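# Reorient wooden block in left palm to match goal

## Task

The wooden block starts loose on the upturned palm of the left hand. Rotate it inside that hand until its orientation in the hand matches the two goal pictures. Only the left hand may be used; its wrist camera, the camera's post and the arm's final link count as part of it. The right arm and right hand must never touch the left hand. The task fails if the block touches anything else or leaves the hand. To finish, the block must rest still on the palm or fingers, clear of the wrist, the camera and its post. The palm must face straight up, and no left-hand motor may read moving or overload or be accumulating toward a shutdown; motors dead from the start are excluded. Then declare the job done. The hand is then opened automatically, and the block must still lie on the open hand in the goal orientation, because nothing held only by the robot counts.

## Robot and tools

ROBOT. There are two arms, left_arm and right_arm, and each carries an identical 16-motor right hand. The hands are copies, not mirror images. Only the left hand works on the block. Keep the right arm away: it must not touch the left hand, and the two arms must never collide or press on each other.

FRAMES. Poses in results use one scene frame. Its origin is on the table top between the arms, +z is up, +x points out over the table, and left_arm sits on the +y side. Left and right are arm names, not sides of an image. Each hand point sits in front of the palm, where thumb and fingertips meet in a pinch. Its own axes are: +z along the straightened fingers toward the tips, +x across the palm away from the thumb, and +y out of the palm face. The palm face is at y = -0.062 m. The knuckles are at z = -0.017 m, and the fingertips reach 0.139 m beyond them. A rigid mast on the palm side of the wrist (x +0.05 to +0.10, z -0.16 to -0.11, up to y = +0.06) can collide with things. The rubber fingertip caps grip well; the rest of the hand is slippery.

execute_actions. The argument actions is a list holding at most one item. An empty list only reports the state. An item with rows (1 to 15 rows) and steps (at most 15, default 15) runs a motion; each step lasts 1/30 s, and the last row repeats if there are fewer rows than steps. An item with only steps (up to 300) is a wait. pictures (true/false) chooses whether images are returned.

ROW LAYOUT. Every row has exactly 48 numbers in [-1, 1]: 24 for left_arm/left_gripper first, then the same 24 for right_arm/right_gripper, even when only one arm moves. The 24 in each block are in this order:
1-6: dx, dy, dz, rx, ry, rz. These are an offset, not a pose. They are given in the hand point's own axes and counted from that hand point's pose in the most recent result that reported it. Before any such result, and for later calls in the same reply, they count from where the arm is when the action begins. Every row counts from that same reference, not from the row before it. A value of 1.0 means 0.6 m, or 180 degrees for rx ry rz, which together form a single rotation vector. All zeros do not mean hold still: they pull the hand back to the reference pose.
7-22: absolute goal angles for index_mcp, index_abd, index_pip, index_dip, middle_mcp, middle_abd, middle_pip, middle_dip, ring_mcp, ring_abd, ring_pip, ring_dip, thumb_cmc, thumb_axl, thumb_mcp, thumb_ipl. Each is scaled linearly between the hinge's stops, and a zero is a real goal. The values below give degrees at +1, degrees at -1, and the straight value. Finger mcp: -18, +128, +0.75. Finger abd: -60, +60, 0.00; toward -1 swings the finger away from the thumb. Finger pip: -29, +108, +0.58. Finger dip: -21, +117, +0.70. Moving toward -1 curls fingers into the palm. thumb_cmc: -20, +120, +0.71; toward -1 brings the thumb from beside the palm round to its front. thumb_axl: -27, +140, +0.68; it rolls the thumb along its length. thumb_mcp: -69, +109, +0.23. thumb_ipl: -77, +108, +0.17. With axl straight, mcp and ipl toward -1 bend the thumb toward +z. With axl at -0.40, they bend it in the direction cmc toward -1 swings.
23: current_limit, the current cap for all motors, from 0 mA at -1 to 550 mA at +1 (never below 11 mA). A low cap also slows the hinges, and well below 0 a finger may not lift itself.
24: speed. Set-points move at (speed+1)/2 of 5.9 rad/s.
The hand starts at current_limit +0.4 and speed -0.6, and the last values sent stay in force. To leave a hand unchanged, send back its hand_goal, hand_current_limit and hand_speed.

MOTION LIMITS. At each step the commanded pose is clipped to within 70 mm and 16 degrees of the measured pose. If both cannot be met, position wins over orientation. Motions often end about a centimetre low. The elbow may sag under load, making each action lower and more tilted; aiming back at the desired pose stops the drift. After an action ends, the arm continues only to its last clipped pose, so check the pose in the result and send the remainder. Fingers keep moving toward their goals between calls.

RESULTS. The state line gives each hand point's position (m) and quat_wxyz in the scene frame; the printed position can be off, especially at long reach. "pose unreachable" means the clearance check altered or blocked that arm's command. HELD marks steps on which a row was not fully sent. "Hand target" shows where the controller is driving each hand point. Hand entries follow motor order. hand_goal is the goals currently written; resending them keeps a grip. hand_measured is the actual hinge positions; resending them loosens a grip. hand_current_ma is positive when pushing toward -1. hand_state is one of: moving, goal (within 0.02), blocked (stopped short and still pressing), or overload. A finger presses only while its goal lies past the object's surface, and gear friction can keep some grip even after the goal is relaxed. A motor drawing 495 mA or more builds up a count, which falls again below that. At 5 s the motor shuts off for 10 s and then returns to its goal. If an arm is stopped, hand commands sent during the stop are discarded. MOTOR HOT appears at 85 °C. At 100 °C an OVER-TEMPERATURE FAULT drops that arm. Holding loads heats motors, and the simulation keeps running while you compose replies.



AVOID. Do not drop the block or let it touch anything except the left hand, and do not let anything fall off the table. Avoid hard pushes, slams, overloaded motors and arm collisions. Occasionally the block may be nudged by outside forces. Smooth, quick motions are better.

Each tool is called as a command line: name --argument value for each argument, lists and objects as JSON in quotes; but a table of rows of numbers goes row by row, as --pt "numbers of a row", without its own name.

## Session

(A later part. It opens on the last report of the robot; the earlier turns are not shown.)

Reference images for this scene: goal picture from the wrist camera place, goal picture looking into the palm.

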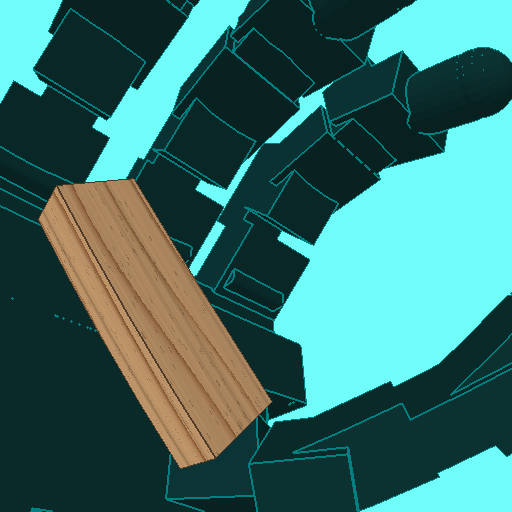

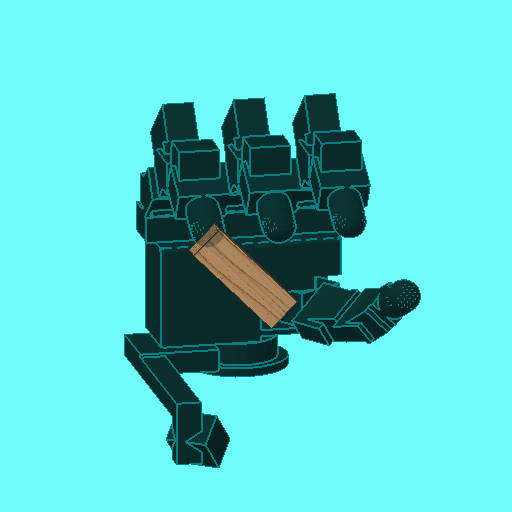

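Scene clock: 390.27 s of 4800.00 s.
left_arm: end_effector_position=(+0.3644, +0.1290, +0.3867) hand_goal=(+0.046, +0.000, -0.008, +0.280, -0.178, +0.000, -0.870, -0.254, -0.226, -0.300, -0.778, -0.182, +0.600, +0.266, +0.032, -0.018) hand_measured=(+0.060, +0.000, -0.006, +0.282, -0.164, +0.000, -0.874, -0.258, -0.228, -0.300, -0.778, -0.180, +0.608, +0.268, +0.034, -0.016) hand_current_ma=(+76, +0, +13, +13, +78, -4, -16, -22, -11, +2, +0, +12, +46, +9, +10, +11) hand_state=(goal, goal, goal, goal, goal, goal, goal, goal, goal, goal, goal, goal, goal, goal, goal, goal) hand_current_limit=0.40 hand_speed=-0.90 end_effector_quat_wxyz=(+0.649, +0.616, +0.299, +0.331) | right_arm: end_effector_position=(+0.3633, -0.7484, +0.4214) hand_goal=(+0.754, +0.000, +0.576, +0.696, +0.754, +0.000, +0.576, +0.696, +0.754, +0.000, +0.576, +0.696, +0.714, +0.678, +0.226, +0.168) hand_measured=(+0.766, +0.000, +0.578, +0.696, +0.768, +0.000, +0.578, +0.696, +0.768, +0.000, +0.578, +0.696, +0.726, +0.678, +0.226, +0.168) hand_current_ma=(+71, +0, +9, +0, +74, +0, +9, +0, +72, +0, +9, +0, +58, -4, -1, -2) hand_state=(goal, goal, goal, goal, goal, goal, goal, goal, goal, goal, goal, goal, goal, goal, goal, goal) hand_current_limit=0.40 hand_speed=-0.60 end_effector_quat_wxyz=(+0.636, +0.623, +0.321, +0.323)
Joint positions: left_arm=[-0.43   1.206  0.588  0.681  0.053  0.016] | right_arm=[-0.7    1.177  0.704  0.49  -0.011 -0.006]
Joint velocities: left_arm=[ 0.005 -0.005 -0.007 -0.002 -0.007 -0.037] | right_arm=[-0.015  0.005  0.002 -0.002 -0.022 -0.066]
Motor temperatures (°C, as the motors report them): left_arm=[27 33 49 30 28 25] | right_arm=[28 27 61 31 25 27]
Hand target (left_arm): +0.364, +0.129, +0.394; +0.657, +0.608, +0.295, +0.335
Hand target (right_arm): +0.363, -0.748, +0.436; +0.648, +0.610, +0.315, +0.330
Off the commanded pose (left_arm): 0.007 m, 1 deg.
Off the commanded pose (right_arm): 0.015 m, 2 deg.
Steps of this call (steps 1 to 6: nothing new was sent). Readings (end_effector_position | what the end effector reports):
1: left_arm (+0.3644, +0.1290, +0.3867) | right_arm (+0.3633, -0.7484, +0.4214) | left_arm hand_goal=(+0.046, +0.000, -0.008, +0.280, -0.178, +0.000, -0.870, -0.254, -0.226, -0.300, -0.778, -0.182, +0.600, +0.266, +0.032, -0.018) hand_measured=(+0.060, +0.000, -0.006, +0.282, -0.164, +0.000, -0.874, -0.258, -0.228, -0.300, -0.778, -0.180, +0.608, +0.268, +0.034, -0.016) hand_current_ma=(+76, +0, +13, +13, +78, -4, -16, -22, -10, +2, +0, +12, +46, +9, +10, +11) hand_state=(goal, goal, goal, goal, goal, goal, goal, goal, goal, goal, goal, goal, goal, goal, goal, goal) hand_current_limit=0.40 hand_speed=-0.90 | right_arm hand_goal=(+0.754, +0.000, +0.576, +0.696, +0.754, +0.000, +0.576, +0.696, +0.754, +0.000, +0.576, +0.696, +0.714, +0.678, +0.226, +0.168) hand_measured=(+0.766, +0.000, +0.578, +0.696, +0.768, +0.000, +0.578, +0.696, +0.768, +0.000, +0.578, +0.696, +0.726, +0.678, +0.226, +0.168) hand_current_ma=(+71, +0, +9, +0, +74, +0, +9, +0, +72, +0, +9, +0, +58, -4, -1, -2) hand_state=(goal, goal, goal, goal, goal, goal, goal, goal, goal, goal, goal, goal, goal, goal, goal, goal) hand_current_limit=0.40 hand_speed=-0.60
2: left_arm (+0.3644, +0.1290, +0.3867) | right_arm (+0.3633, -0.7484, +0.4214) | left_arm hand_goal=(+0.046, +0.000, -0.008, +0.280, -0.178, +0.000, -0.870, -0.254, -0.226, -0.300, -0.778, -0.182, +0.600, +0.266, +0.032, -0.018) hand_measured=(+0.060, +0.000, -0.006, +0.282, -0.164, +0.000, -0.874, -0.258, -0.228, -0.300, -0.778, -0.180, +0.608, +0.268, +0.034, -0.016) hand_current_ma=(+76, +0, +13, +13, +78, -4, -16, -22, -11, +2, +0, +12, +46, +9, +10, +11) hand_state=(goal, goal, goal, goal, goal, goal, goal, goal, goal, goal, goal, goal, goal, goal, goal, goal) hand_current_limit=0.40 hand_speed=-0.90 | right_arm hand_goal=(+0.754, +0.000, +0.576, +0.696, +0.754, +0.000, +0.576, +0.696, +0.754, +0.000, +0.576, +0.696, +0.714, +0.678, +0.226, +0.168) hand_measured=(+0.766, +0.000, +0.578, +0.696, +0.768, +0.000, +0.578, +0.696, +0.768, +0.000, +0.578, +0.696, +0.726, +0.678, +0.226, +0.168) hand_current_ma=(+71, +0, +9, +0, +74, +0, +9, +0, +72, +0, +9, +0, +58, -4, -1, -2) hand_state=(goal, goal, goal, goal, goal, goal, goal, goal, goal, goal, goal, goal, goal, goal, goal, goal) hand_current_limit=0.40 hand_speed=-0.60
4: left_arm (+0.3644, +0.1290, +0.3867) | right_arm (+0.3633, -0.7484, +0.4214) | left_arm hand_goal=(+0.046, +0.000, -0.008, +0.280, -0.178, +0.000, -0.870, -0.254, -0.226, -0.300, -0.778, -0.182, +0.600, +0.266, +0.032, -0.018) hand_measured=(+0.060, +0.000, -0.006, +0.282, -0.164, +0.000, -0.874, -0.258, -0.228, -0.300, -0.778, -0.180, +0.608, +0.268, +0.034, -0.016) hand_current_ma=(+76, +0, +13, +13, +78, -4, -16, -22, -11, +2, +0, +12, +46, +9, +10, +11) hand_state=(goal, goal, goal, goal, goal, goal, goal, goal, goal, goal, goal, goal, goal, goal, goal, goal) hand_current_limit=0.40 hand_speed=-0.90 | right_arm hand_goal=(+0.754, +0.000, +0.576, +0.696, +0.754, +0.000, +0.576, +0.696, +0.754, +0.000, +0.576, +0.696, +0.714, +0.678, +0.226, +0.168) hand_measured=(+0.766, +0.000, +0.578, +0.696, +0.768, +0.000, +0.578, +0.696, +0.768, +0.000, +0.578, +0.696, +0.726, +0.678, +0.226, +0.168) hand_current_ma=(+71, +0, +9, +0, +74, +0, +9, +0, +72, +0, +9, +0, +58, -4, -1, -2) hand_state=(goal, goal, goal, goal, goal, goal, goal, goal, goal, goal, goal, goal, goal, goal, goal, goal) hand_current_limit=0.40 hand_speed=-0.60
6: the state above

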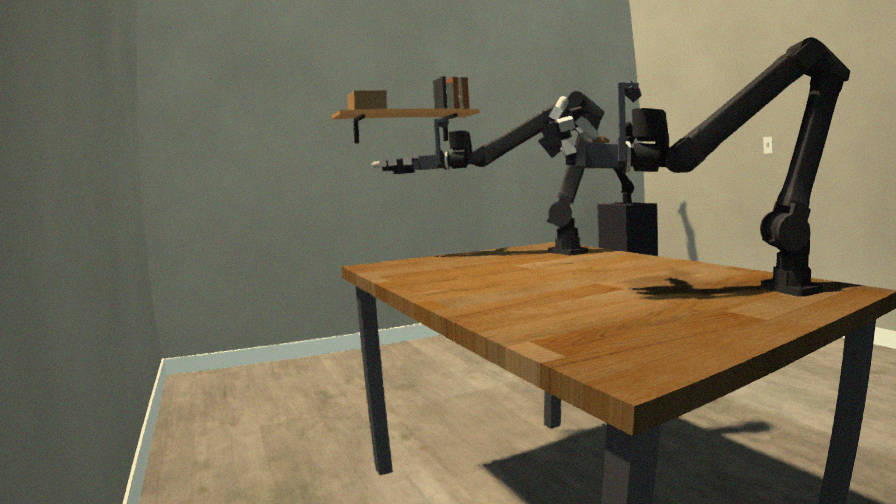

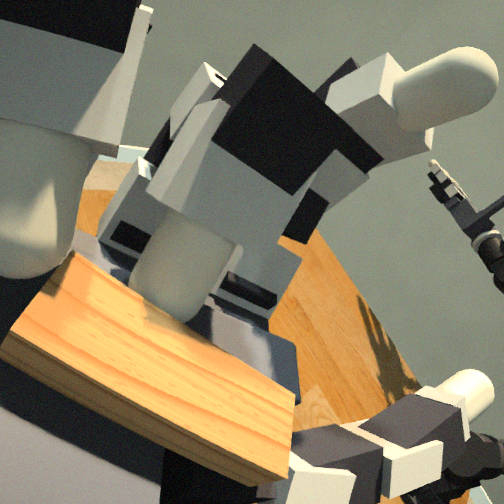

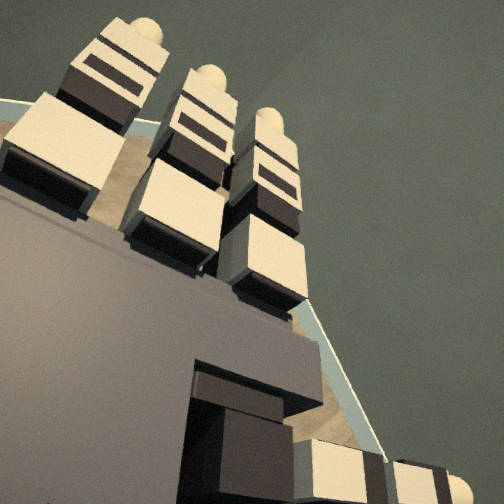

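execute_actions --actions '[{"rows": [[0,0.012,0,-0.008,0,0, 0.068,0.25,-0.961,-0.381, -0.068,0,-0.591,-0.255, 0.046,0,-0.008,0.28, 0.6,0.266,0.032,-0.018, 0.4,-0.7, 0,0.0243,0,-0.013,0,0, 0.754,0,0.576,0.696,0.754,0,0.576,0.696,0.754,0,0.576,0.696,0.714,0.678,0.226,0.168,0.4,-0.6]], "steps": 13}]' --pictures false

execute_actions --actions '[{"rows": [[0,0.012,0,-0.008,0,0, 0.068,0.25,-0.961,-0.381, -0.508,0,-0.214,-0.446, 0.046,0,-0.008,0.28, 0.6,0.266,0.032,-0.018, 0.4,-0.7, 0,0.0243,0,-0.013,0,0, 0.754,0,0.576,0.696,0.754,0,0.576,0.696,0.754,0,0.576,0.696,0.714,0.678,0.226,0.168,0.4,-0.6]], "steps": 15}]' --pictures false

execute_actions --actions '[{"steps": 18}]'

zoom_image --camera "cam_low" --region '[535, 90, 655, 180]'

Scene clock: 450.70 s of 4800.00 s.
left_arm: end_effector_position=(+0.3644, +0.1290, +0.3867) hand_goal=(+0.068, +0.250, -0.960, -0.380, -0.068, +0.000, -0.590, -0.254, +0.046, +0.000, -0.008, +0.280, +0.600, +0.266, +0.032, -0.018) hand_measured=(+0.072, +0.246, -0.262, +0.030, -0.068, +0.000, -0.624, -0.258, +0.014, -0.018, -0.528, +0.068, +0.608, +0.268, +0.034, -0.016) hand_current_ma=(+22, -8, +38, +46, +0, -4, -43, -19, -13, -6, -66, -50, +46, +9, +10, +11) hand_state=(goal, moving, moving, moving, goal, goal, moving, goal, moving, moving, moving, moving, goal, goal, goal, goal) hand_current_limit=0.40 hand_speed=-0.70 end_effector_quat_wxyz=(+0.649, +0.616, +0.299, +0.331) | right_arm: end_effector_position=(+0.3633, -0.7484, +0.4214) hand_goal=(+0.754, +0.000, +0.576, +0.696, +0.754, +0.000, +0.576, +0.696, +0.754, +0.000, +0.576, +0.696, +0.714, +0.678, +0.226, +0.168) hand_measured=(+0.766, +0.000, +0.578, +0.696, +0.768, +0.000, +0.578, +0.696, +0.768, +0.000, +0.578, +0.696, +0.726, +0.678, +0.226, +0.168) hand_current_ma=(+71, +0, +9, +0, +74, +0, +9, +0, +72, +0, +9, +0, +58, -4, -1, -2) hand_state=(goal, goal, goal, goal, goal, goal, goal, goal, goal, goal, goal, goal, goal, goal, goal, goal) hand_current_limit=0.40 hand_speed=-0.60 end_effector_quat_wxyz=(+0.636, +0.623, +0.321, +0.323)
Joint positions: left_arm=[-0.43   1.206  0.588  0.681  0.053  0.016] | right_arm=[-0.7    1.177  0.704  0.49  -0.011 -0.006]
Joint velocities: left_arm=[-0.015  0.005  0.007  0.002 -0.051  0.022] | right_arm=[-0.005 -0.005 -0.012 -0.022  0.066  0.066]
Motor temperatures (°C, as the motors report them): left_arm=[27 33 49 30 28 25] | right_arm=[28 27 61 31 25 27]
Hand target (left_arm): +0.364, +0.129, +0.394; +0.657, +0.608, +0.295, +0.335
Hand target (right_arm): +0.363, -0.748, +0.436; +0.648, +0.610, +0.315, +0.330
Off the commanded pose (left_arm): 0.007 m, 1 deg.
Off the commanded pose (right_arm): 0.015 m, 2 deg.
Steps of this call (steps 1 to 1800: nothing new was sent; steps 1801 to 1813: all 13 steps of this action). Readings (end_effector_position | what the end effector reports):
1801: left_arm (+0.3644, +0.1290, +0.3867) | right_arm (+0.3633, -0.7484, +0.4214) | left_arm hand_goal=(+0.068, +0.250, -0.960, -0.380, -0.068, +0.000, -0.590, -0.254, +0.046, +0.000, -0.008, +0.280, +0.600, +0.266, +0.032, -0.018) hand_measured=(+0.060, +0.000, -0.006, +0.282, -0.164, +0.000, -0.874, -0.258, -0.228, -0.300, -0.778, -0.180, +0.608, +0.268, +0.034, -0.016) hand_current_ma=(+76, +0, +13, +13, +78, -4, -16, -22, -11, +2, +0, +12, +46, +9, +10, +11) hand_state=(moving, moving, moving, moving, moving, goal, moving, goal, moving, moving, moving, moving, goal, goal, goal, goal) hand_current_limit=0.40 hand_speed=-0.70 | right_arm hand_goal=(+0.754, +0.000, +0.576, +0.696, +0.754, +0.000, +0.576, +0.696, +0.754, +0.000, +0.576, +0.696, +0.714, +0.678, +0.226, +0.168) hand_measured=(+0.766, +0.000, +0.578, +0.696, +0.768, +0.000, +0.578, +0.696, +0.768, +0.000, +0.578, +0.696, +0.726, +0.678, +0.226, +0.168) hand_current_ma=(+71, +0, +9, +0, +74, +0, +9, +0, +72, +0, +9, +0, +58, -4, -1, -2) hand_state=(goal, goal, goal, goal, goal, goal, goal, goal, goal, goal, goal, goal, goal, goal, goal, goal) hand_current_limit=0.40 hand_speed=-0.60
1802: left_arm (+0.3644, +0.1290, +0.3867) | right_arm (+0.3633, -0.7484, +0.4214) | left_arm hand_goal=(+0.068, +0.250, -0.960, -0.380, -0.068, +0.000, -0.590, -0.254, +0.046, +0.000, -0.008, +0.280, +0.600, +0.266, +0.032, -0.018) hand_measured=(+0.060, +0.000, -0.006, +0.282, -0.164, +0.000, -0.874, -0.258, -0.228, -0.300, -0.778, -0.180, +0.608, +0.268, +0.034, -0.016) hand_current_ma=(+18, -49, +61, +57, +16, -4, -61, -22, -58, -49, -65, -46, +46, +9, +10, +11) hand_state=(moving, moving, moving, moving, moving, goal, moving, goal, moving, moving, moving, moving, goal, goal, goal, goal) hand_current_limit=0.40 hand_speed=-0.70 | right_arm hand_goal=(+0.754, +0.000, +0.576, +0.696, +0.754, +0.000, +0.576, +0.696, +0.754, +0.000, +0.576, +0.696, +0.714, +0.678, +0.226, +0.168) hand_measured=(+0.766, +0.000, +0.578, +0.696, +0.768, +0.000, +0.578, +0.696, +0.768, +0.000, +0.578, +0.696, +0.726, +0.678, +0.226, +0.168) hand_current_ma=(+71, +0, +9, +0, +74, +0, +9, +0, +72, +0, +9, +0, +58, -4, -1, -2) hand_state=(goal, goal, goal, goal, goal, goal, goal, goal, goal, goal, goal, goal, goal, goal, goal, goal) hand_current_limit=0.40 hand_speed=-0.60
1804: left_arm (+0.3644, +0.1290, +0.3867) | right_arm (+0.3633, -0.7484, +0.4214) | left_arm hand_goal=(+0.068, +0.250, -0.960, -0.380, -0.068, +0.000, -0.590, -0.254, +0.046, +0.000, -0.008, +0.280, +0.600, +0.266, +0.032, -0.018) hand_measured=(+0.072, +0.036, -0.040, +0.250, -0.144, +0.000, -0.844, -0.258, -0.196, -0.266, -0.748, -0.150, +0.608, +0.268, +0.034, -0.016) hand_current_ma=(+26, -46, +46, +50, -44, -4, -78, -18, -43, -56, -76, -51, +46, +9, +10, +11) hand_state=(moving, moving, moving, moving, moving, goal, moving, goal, moving, moving, moving, moving, goal, goal, goal, goal) hand_current_limit=0.40 hand_speed=-0.70 | right_arm hand_goal=(+0.754, +0.000, +0.576, +0.696, +0.754, +0.000, +0.576, +0.696, +0.754, +0.000, +0.576, +0.696, +0.714, +0.678, +0.226, +0.168) hand_measured=(+0.766, +0.000, +0.578, +0.696, +0.768, +0.000, +0.578, +0.696, +0.768, +0.000, +0.578, +0.696, +0.726, +0.678, +0.226, +0.168) hand_current_ma=(+71, +0, +9, +0, +74, +0, +9, +0, +72, +0, +9, +0, +58, -4, -1, -2) hand_state=(goal, goal, goal, goal, goal, goal, goal, goal, goal, goal, goal, goal, goal, goal, goal, goal) hand_current_limit=0.40 hand_speed=-0.60
1808: left_arm (+0.3644, +0.1290, +0.3867) | right_arm (+0.3633, -0.7484, +0.4214) | left_arm hand_goal=(+0.068, +0.250, -0.960, -0.380, -0.068, +0.000, -0.590, -0.254, +0.046, +0.000, -0.008, +0.280, +0.600, +0.266, +0.032, -0.018) hand_measured=(+0.072, +0.148, -0.138, +0.152, -0.072, +0.000, -0.746, -0.258, -0.104, -0.156, -0.652, -0.054, +0.608, +0.268, +0.034, -0.016) hand_current_ma=(+22, -42, +40, +47, +8, -4, -72, -19, -33, -52, -71, -49, +46, +9, +10, +11) hand_state=(goal, moving, moving, moving, moving, goal, moving, goal, moving, moving, moving, moving, goal, goal, goal, goal) hand_current_limit=0.40 hand_speed=-0.70 | right_arm hand_goal=(+0.754, +0.000, +0.576, +0.696, +0.754, +0.000, +0.576, +0.696, +0.754, +0.000, +0.576, +0.696, +0.714, +0.678, +0.226, +0.168) hand_measured=(+0.766, +0.000, +0.578, +0.696, +0.768, +0.000, +0.578, +0.696, +0.768, +0.000, +0.578, +0.696, +0.726, +0.678, +0.226, +0.168) hand_current_ma=(+71, +0, +9, +0, +74, +0, +9, +0, +72, +0, +9, +0, +58, -4, -1, -2) hand_state=(goal, goal, goal, goal, goal, goal, goal, goal, goal, goal, goal, goal, goal, goal, goal, goal) hand_current_limit=0.40 hand_speed=-0.60
1813: the state above

Scene clock: 451.20 s of 4800.00 s.
left_arm: end_effector_position=(+0.3644, +0.1290, +0.3867) hand_goal=(+0.068, +0.250, -0.960, -0.380, -0.508, +0.000, -0.214, -0.446, +0.046, +0.000, -0.008, +0.280, +0.600, +0.266, +0.032, -0.018) hand_measured=(+0.072, +0.248, -0.632, -0.336, -0.350, +0.000, -0.294, -0.444, +0.048, -0.004, -0.156, +0.276, +0.608, +0.268, +0.034, -0.016) hand_current_ma=(+22, -11, +32, +45, +46, -4, -69, +12, +15, -15, -52, -19, +46, +9, +10, +11) hand_state=(goal, goal, moving, moving, moving, goal, moving, goal, goal, goal, moving, goal, goal, goal, goal, goal) hand_current_limit=0.40 hand_speed=-0.70 end_effector_quat_wxyz=(+0.649, +0.616, +0.299, +0.331) | right_arm: end_effector_position=(+0.3633, -0.7484, +0.4214) hand_goal=(+0.754, +0.000, +0.576, +0.696, +0.754, +0.000, +0.576, +0.696, +0.754, +0.000, +0.576, +0.696, +0.714, +0.678, +0.226, +0.168) hand_measured=(+0.766, +0.000, +0.578, +0.696, +0.768, +0.000, +0.578, +0.696, +0.768, +0.000, +0.578, +0.696, +0.726, +0.678, +0.226, +0.168) hand_current_ma=(+71, +0, +9, +0, +74, +0, +9, +0, +72, +0, +9, +0, +58, -4, -1, -2) hand_state=(goal, goal, goal, goal, goal, goal, goal, goal, goal, goal, goal, goal, goal, goal, goal, goal) hand_current_limit=0.40 hand_speed=-0.60 end_effector_quat_wxyz=(+0.636, +0.623, +0.321, +0.323)
Joint positions: left_arm=[-0.43   1.206  0.588  0.681  0.053  0.016] | right_arm=[-0.7    1.177  0.704  0.49  -0.011 -0.006]
Joint velocities: left_arm=[-0.015 -0.015  0.017 -0.007 -0.007 -0.022] | right_arm=[-0.005 -0.015 -0.012 -0.027  0.051  0.007]
Motor temperatures (°C, as the motors report them): left_arm=[27 33 49 30 28 25] | right_arm=[28 27 61 31 25 27]
Hand target (left_arm): +0.364, +0.129, +0.394; +0.657, +0.608, +0.295, +0.335
Hand target (right_arm): +0.363, -0.748, +0.436; +0.648, +0.610, +0.315, +0.330
Off the commanded pose (left_arm): 0.007 m, 1 deg.
Off the commanded pose (right_arm): 0.015 m, 2 deg.
Steps of this call (steps 1 to 15: all 15 steps of this action). Readings (end_effector_position | what the end effector reports):
1: left_arm (+0.3644, +0.1290, +0.3867) | right_arm (+0.3633, -0.7484, +0.4214) | left_arm hand_goal=(+0.068, +0.250, -0.960, -0.380, -0.508, +0.000, -0.214, -0.446, +0.046, +0.000, -0.008, +0.280, +0.600, +0.266, +0.032, -0.018) hand_measured=(+0.072, +0.248, -0.286, +0.006, -0.068, +0.000, -0.608, -0.258, +0.034, -0.008, -0.504, +0.092, +0.608, +0.268, +0.034, -0.016) hand_current_ma=(+22, -10, +37, +46, +1, -4, -30, -19, +22, -9, -63, -50, +46, +9, +10, +11) hand_state=(goal, moving, moving, moving, moving, goal, moving, moving, moving, moving, moving, moving, goal, goal, goal, goal) hand_current_limit=0.40 hand_speed=-0.70 | right_arm hand_goal=(+0.754, +0.000, +0.576, +0.696, +0.754, +0.000, +0.576, +0.696, +0.754, +0.000, +0.576, +0.696, +0.714, +0.678, +0.226, +0.168) hand_measured=(+0.766, +0.000, +0.578, +0.696, +0.768, +0.000, +0.578, +0.696, +0.768, +0.000, +0.578, +0.696, +0.726, +0.678, +0.226, +0.168) hand_current_ma=(+71, +0, +9, +0, +74, +0, +9, +0, +72, +0, +9, +0, +58, -4, -1, -2) hand_state=(goal, goal, goal, goal, goal, goal, goal, goal, goal, goal, goal, goal, goal, goal, goal, goal) hand_current_limit=0.40 hand_speed=-0.60
2: left_arm (+0.3644, +0.1290, +0.3867) | right_arm (+0.3633, -0.7484, +0.4214) | left_arm hand_goal=(+0.068, +0.250, -0.960, -0.380, -0.508, +0.000, -0.214, -0.446, +0.046, +0.000, -0.008, +0.280, +0.600, +0.266, +0.032, -0.018) hand_measured=(+0.072, +0.248, -0.312, -0.018, -0.068, +0.000, -0.600, -0.258, +0.044, -0.004, -0.478, +0.118, +0.608, +0.268, +0.034, -0.016) hand_current_ma=(+22, -10, +37, +46, +58, -4, -78, +39, +18, -13, -62, -50, +46, +9, +10, +11) hand_state=(goal, goal, moving, moving, moving, goal, moving, moving, moving, moving, moving, moving, goal, goal, goal, goal) hand_current_limit=0.40 hand_speed=-0.70 | right_arm hand_goal=(+0.754, +0.000, +0.576, +0.696, +0.754, +0.000, +0.576, +0.696, +0.754, +0.000, +0.576, +0.696, +0.714, +0.678, +0.226, +0.168) hand_measured=(+0.766, +0.000, +0.578, +0.696, +0.768, +0.000, +0.578, +0.696, +0.768, +0.000, +0.578, +0.696, +0.726, +0.678, +0.226, +0.168) hand_current_ma=(+71, +0, +9, +0, +74, +0, +9, +0, +72, +0, +9, +0, +58, -4, -1, -2) hand_state=(goal, goal, goal, goal, goal, goal, goal, goal, goal, goal, goal, goal, goal, goal, goal, goal) hand_current_limit=0.40 hand_speed=-0.60
4: left_arm (+0.3644, +0.1290, +0.3867) | right_arm (+0.3633, -0.7484, +0.4214) | left_arm hand_goal=(+0.068, +0.250, -0.960, -0.380, -0.508, +0.000, -0.214, -0.446, +0.046, +0.000, -0.008, +0.280, +0.600, +0.266, +0.032, -0.018) hand_measured=(+0.072, +0.248, -0.360, -0.068, -0.092, +0.000, -0.564, -0.288, +0.048, -0.004, -0.430, +0.166, +0.608, +0.268, +0.034, -0.016) hand_current_ma=(+22, -11, +36, +46, +84, -4, -71, +43, +10, -15, -62, -50, +46, +9, +10, +11) hand_state=(goal, goal, moving, moving, moving, goal, moving, moving, moving, goal, moving, moving, goal, goal, goal, goal) hand_current_limit=0.40 hand_speed=-0.70 | right_arm hand_goal=(+0.754, +0.000, +0.576, +0.696, +0.754, +0.000, +0.576, +0.696, +0.754, +0.000, +0.576, +0.696, +0.714, +0.678, +0.226, +0.168) hand_measured=(+0.766, +0.000, +0.578, +0.696, +0.768, +0.000, +0.578, +0.696, +0.768, +0.000, +0.578, +0.696, +0.726, +0.678, +0.226, +0.168) hand_current_ma=(+71, +0, +9, +0, +74, +0, +9, +0, +72, +0, +9, +0, +58, -4, -1, -2) hand_state=(goal, goal, goal, goal, goal, goal, goal, goal, goal, goal, goal, goal, goal, goal, goal, goal) hand_current_limit=0.40 hand_speed=-0.60
8: left_arm (+0.3644, +0.1290, +0.3867) | right_arm (+0.3633, -0.7484, +0.4214) | left_arm hand_goal=(+0.068, +0.250, -0.960, -0.380, -0.508, +0.000, -0.214, -0.446, +0.046, +0.000, -0.008, +0.280, +0.600, +0.266, +0.032, -0.018) hand_measured=(+0.072, +0.248, -0.460, -0.166, -0.184, +0.000, -0.466, -0.384, +0.048, -0.004, -0.330, +0.262, +0.608, +0.268, +0.034, -0.016) hand_current_ma=(+22, -11, +34, +46, +67, -4, -69, +41, +12, -15, -58, -3, +46, +9, +10, +11) hand_state=(goal, goal, moving, moving, moving, goal, moving, moving, goal, goal, moving, moving, goal, goal, goal, goal) hand_current_limit=0.40 hand_speed=-0.70 | right_arm hand_goal=(+0.754, +0.000, +0.576, +0.696, +0.754, +0.000, +0.576, +0.696, +0.754, +0.000, +0.576, +0.696, +0.714, +0.678, +0.226, +0.168) hand_measured=(+0.766, +0.000, +0.578, +0.696, +0.768, +0.000, +0.578, +0.696, +0.768, +0.000, +0.578, +0.696, +0.726, +0.678, +0.226, +0.168) hand_current_ma=(+71, +0, +9, +0, +74, +0, +9, +0, +72, +0, +9, +0, +58, -4, -1, -2) hand_state=(goal, goal, goal, goal, goal, goal, goal, goal, goal, goal, goal, goal, goal, goal, goal, goal) hand_current_limit=0.40 hand_speed=-0.60
15: the state above

Scene clock: 451.80 s of 4800.00 s.
left_arm: end_effector_position=(+0.3644, +0.1290, +0.3867) hand_goal=(+0.068, +0.250, -0.960, -0.380, -0.508, +0.000, -0.214, -0.446, +0.046, +0.000, -0.008, +0.280, +0.600, +0.266, +0.032, -0.018) hand_measured=(+0.072, +0.248, -0.960, -0.378, -0.508, +0.000, -0.222, -0.444, +0.050, -0.004, -0.010, +0.278, +0.608, +0.268, +0.034, -0.016) hand_current_ma=(+22, -11, +1, +13, +2, -4, -40, +12, +18, -15, -17, -18, +46, +9, +10, +11) hand_state=(goal, goal, goal, goal, goal, goal, goal, goal, goal, goal, goal, goal, goal, goal, goal, goal) hand_current_limit=0.40 hand_speed=-0.70 end_effector_quat_wxyz=(+0.649, +0.616, +0.299, +0.331) | right_arm: end_effector_position=(+0.3633, -0.7484, +0.4214) hand_goal=(+0.754, +0.000, +0.576, +0.696, +0.754, +0.000, +0.576, +0.696, +0.754, +0.000, +0.576, +0.696, +0.714, +0.678, +0.226, +0.168) hand_measured=(+0.766, +0.000, +0.578, +0.696, +0.768, +0.000, +0.578, +0.696, +0.768, +0.000, +0.578, +0.696, +0.726, +0.678, +0.226, +0.168) hand_current_ma=(+71, +0, +9, +0, +74, +0, +9, +0, +72, +0, +9, +0, +58, -4, -1, -2) hand_state=(goal, goal, goal, goal, goal, goal, goal, goal, goal, goal, goal, goal, goal, goal, goal, goal) hand_current_limit=0.40 hand_speed=-0.60 end_effector_quat_wxyz=(+0.636, +0.623, +0.321, +0.323)
Joint positions: left_arm=[-0.43   1.206  0.588  0.681  0.053  0.016] | right_arm=[-0.7    1.177  0.704  0.49  -0.011 -0.006]
Joint velocities: left_arm=[ 0.005  0.005 -0.022  0.002 -0.007 -0.051] | right_arm=[-0.005 -0.005 -0.002  0.002 -0.022 -0.037]
Motor temperatures (°C, as the motors report them): left_arm=[27 33 49 30 28 25] | right_arm=[28 27 61 31 25 27]
Hand target (left_arm): +0.364, +0.129, +0.394; +0.657, +0.608, +0.295, +0.335
Hand target (right_arm): +0.363, -0.748, +0.436; +0.648, +0.610, +0.315, +0.330
Off the commanded pose (left_arm): 0.007 m, 1 deg.
Off the commanded pose (right_arm): 0.015 m, 2 deg.
Steps of this call (steps 1 to 18: nothing new was sent). Readings (end_effector_position | what the end effector reports):
1: left_arm (+0.3644, +0.1290, +0.3867) | right_arm (+0.3633, -0.7484, +0.4214) | left_arm hand_goal=(+0.068, +0.250, -0.960, -0.380, -0.508, +0.000, -0.214, -0.446, +0.046, +0.000, -0.008, +0.280, +0.600, +0.266, +0.032, -0.018) hand_measured=(+0.072, +0.248, -0.658, -0.360, -0.374, +0.000, -0.270, -0.444, +0.048, -0.004, -0.132, +0.276, +0.608, +0.268, +0.034, -0.016) hand_current_ma=(+22, -11, +32, +2, +45, -4, -69, +12, +15, -15, -51, -19, +46, +9, +10, +11) hand_state=(goal, goal, moving, moving, moving, goal, moving, goal, goal, goal, moving, goal, goal, goal, goal, goal) hand_current_limit=0.40 hand_speed=-0.70 | right_arm hand_goal=(+0.754, +0.000, +0.576, +0.696, +0.754, +0.000, +0.576, +0.696, +0.754, +0.000, +0.576, +0.696, +0.714, +0.678, +0.226, +0.168) hand_measured=(+0.766, +0.000, +0.578, +0.696, +0.768, +0.000, +0.578, +0.696, +0.768, +0.000, +0.578, +0.696, +0.726, +0.678, +0.226, +0.168) hand_current_ma=(+71, +0, +9, +0, +74, +0, +9, +0, +72, +0, +9, +0, +58, -4, -1, -2) hand_state=(goal, goal, goal, goal, goal, goal, goal, goal, goal, goal, goal, goal, goal, goal, goal, goal) hand_current_limit=0.40 hand_speed=-0.60
2: left_arm (+0.3644, +0.1290, +0.3867) | right_arm (+0.3633, -0.7484, +0.4214) | left_arm hand_goal=(+0.068, +0.250, -0.960, -0.380, -0.508, +0.000, -0.214, -0.446, +0.046, +0.000, -0.008, +0.280, +0.600, +0.266, +0.032, -0.018) hand_measured=(+0.072, +0.248, -0.682, -0.372, -0.396, +0.000, -0.244, -0.444, +0.048, -0.004, -0.108, +0.276, +0.608, +0.268, +0.034, -0.016) hand_current_ma=(+22, -11, +32, +5, +44, -4, -37, +12, +15, -15, -50, -18, +46, +9, +10, +11) hand_state=(goal, goal, moving, moving, moving, goal, moving, goal, goal, goal, moving, goal, goal, goal, goal, goal) hand_current_limit=0.40 hand_speed=-0.70 | right_arm hand_goal=(+0.754, +0.000, +0.576, +0.696, +0.754, +0.000, +0.576, +0.696, +0.754, +0.000, +0.576, +0.696, +0.714, +0.678, +0.226, +0.168) hand_measured=(+0.766, +0.000, +0.578, +0.696, +0.768, +0.000, +0.578, +0.696, +0.768, +0.000, +0.578, +0.696, +0.726, +0.678, +0.226, +0.168) hand_current_ma=(+71, +0, +9, +0, +74, +0, +9, +0, +72, +0, +9, +0, +58, -4, -1, -2) hand_state=(goal, goal, goal, goal, goal, goal, goal, goal, goal, goal, goal, goal, goal, goal, goal, goal) hand_current_limit=0.40 hand_speed=-0.60
4: left_arm (+0.3644, +0.1290, +0.3867) | right_arm (+0.3633, -0.7484, +0.4214) | left_arm hand_goal=(+0.068, +0.250, -0.960, -0.380, -0.508, +0.000, -0.214, -0.446, +0.046, +0.000, -0.008, +0.280, +0.600, +0.266, +0.032, -0.018) hand_measured=(+0.072, +0.248, -0.732, -0.378, -0.444, +0.000, -0.224, -0.444, +0.048, -0.004, -0.058, +0.276, +0.608, +0.268, +0.034, -0.016) hand_current_ma=(+22, -11, +32, +12, +41, -4, -35, +12, +16, -15, -48, -18, +46, +9, +10, +11) hand_state=(goal, goal, moving, moving, moving, goal, moving, goal, goal, goal, moving, goal, goal, goal, goal, goal) hand_current_limit=0.40 hand_speed=-0.70 | right_arm hand_goal=(+0.754, +0.000, +0.576, +0.696, +0.754, +0.000, +0.576, +0.696, +0.754, +0.000, +0.576, +0.696, +0.714, +0.678, +0.226, +0.168) hand_measured=(+0.766, +0.000, +0.578, +0.696, +0.768, +0.000, +0.578, +0.696, +0.768, +0.000, +0.578, +0.696, +0.726, +0.678, +0.226, +0.168) hand_current_ma=(+71, +0, +9, +0, +74, +0, +9, +0, +72, +0, +9, +0, +58, -4, -1, -2) hand_state=(goal, goal, goal, goal, goal, goal, goal, goal, goal, goal, goal, goal, goal, goal, goal, goal) hand_current_limit=0.40 hand_speed=-0.60
8: left_arm (+0.3644, +0.1290, +0.3867) | right_arm (+0.3633, -0.7484, +0.4214) | left_arm hand_goal=(+0.068, +0.250, -0.960, -0.380, -0.508, +0.000, -0.214, -0.446, +0.046, +0.000, -0.008, +0.280, +0.600, +0.266, +0.032, -0.018) hand_measured=(+0.072, +0.248, -0.830, -0.378, -0.506, +0.000, -0.222, -0.444, +0.050, -0.004, -0.012, +0.278, +0.608, +0.268, +0.034, -0.016) hand_current_ma=(+22, -11, +31, +13, -2, -4, -40, +12, +18, -15, -15, -18, +46, +9, +10, +11) hand_state=(goal, goal, moving, goal, moving, goal, goal, goal, goal, goal, moving, goal, goal, goal, goal, goal) hand_current_limit=0.40 hand_speed=-0.70 | right_arm hand_goal=(+0.754, +0.000, +0.576, +0.696, +0.754, +0.000, +0.576, +0.696, +0.754, +0.000, +0.576, +0.696, +0.714, +0.678, +0.226, +0.168) hand_measured=(+0.766, +0.000, +0.578, +0.696, +0.768, +0.000, +0.578, +0.696, +0.768, +0.000, +0.578, +0.696, +0.726, +0.678, +0.226, +0.168) hand_current_ma=(+71, +0, +9, +0, +74, +0, +9, +0, +72, +0, +9, +0, +58, -4, -1, -2) hand_state=(goal, goal, goal, goal, goal, goal, goal, goal, goal, goal, goal, goal, goal, goal, goal, goal) hand_current_limit=0.40 hand_speed=-0.60
18: the state above

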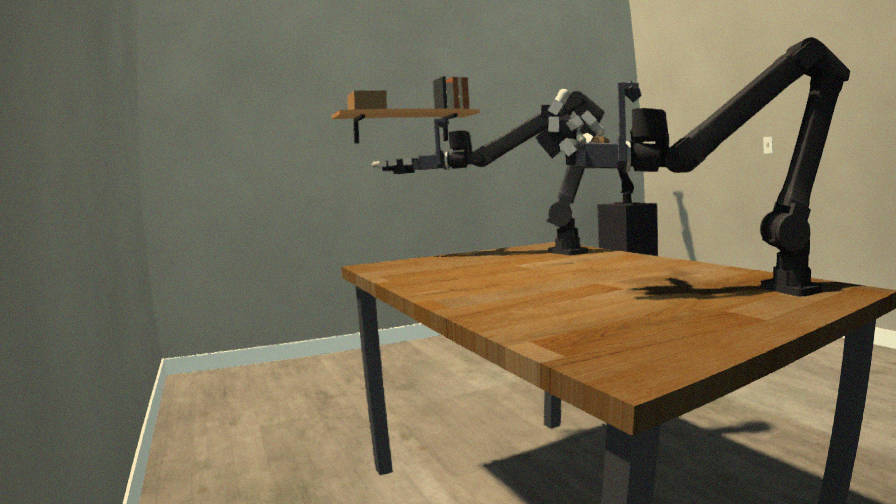

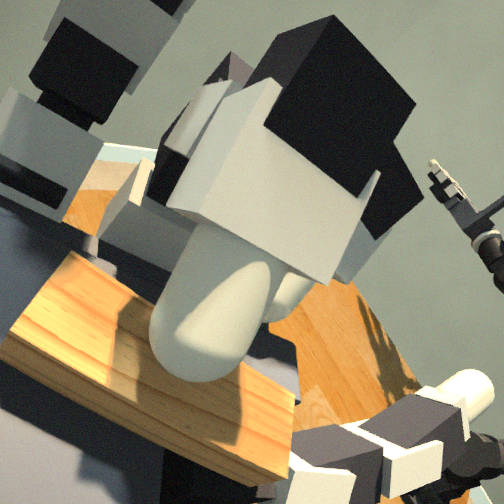

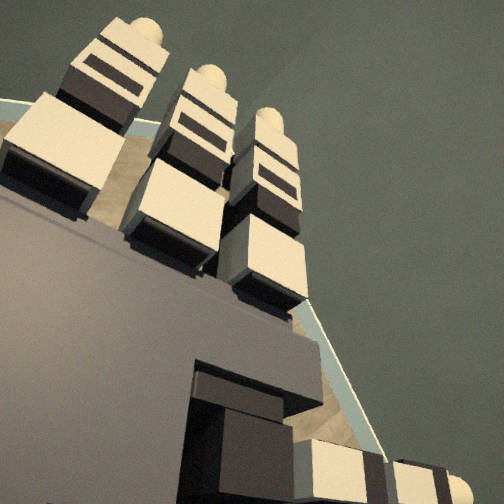

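Region (535, 90, 655, 180) of cam_low's 896x504 image, scaled by 4.200, with more detail than that image has; it fills the top 378 rows of this view, and the rest is white.

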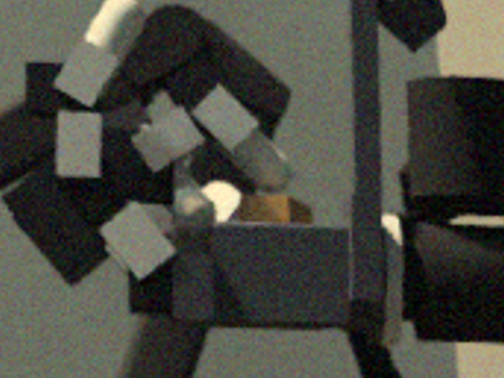

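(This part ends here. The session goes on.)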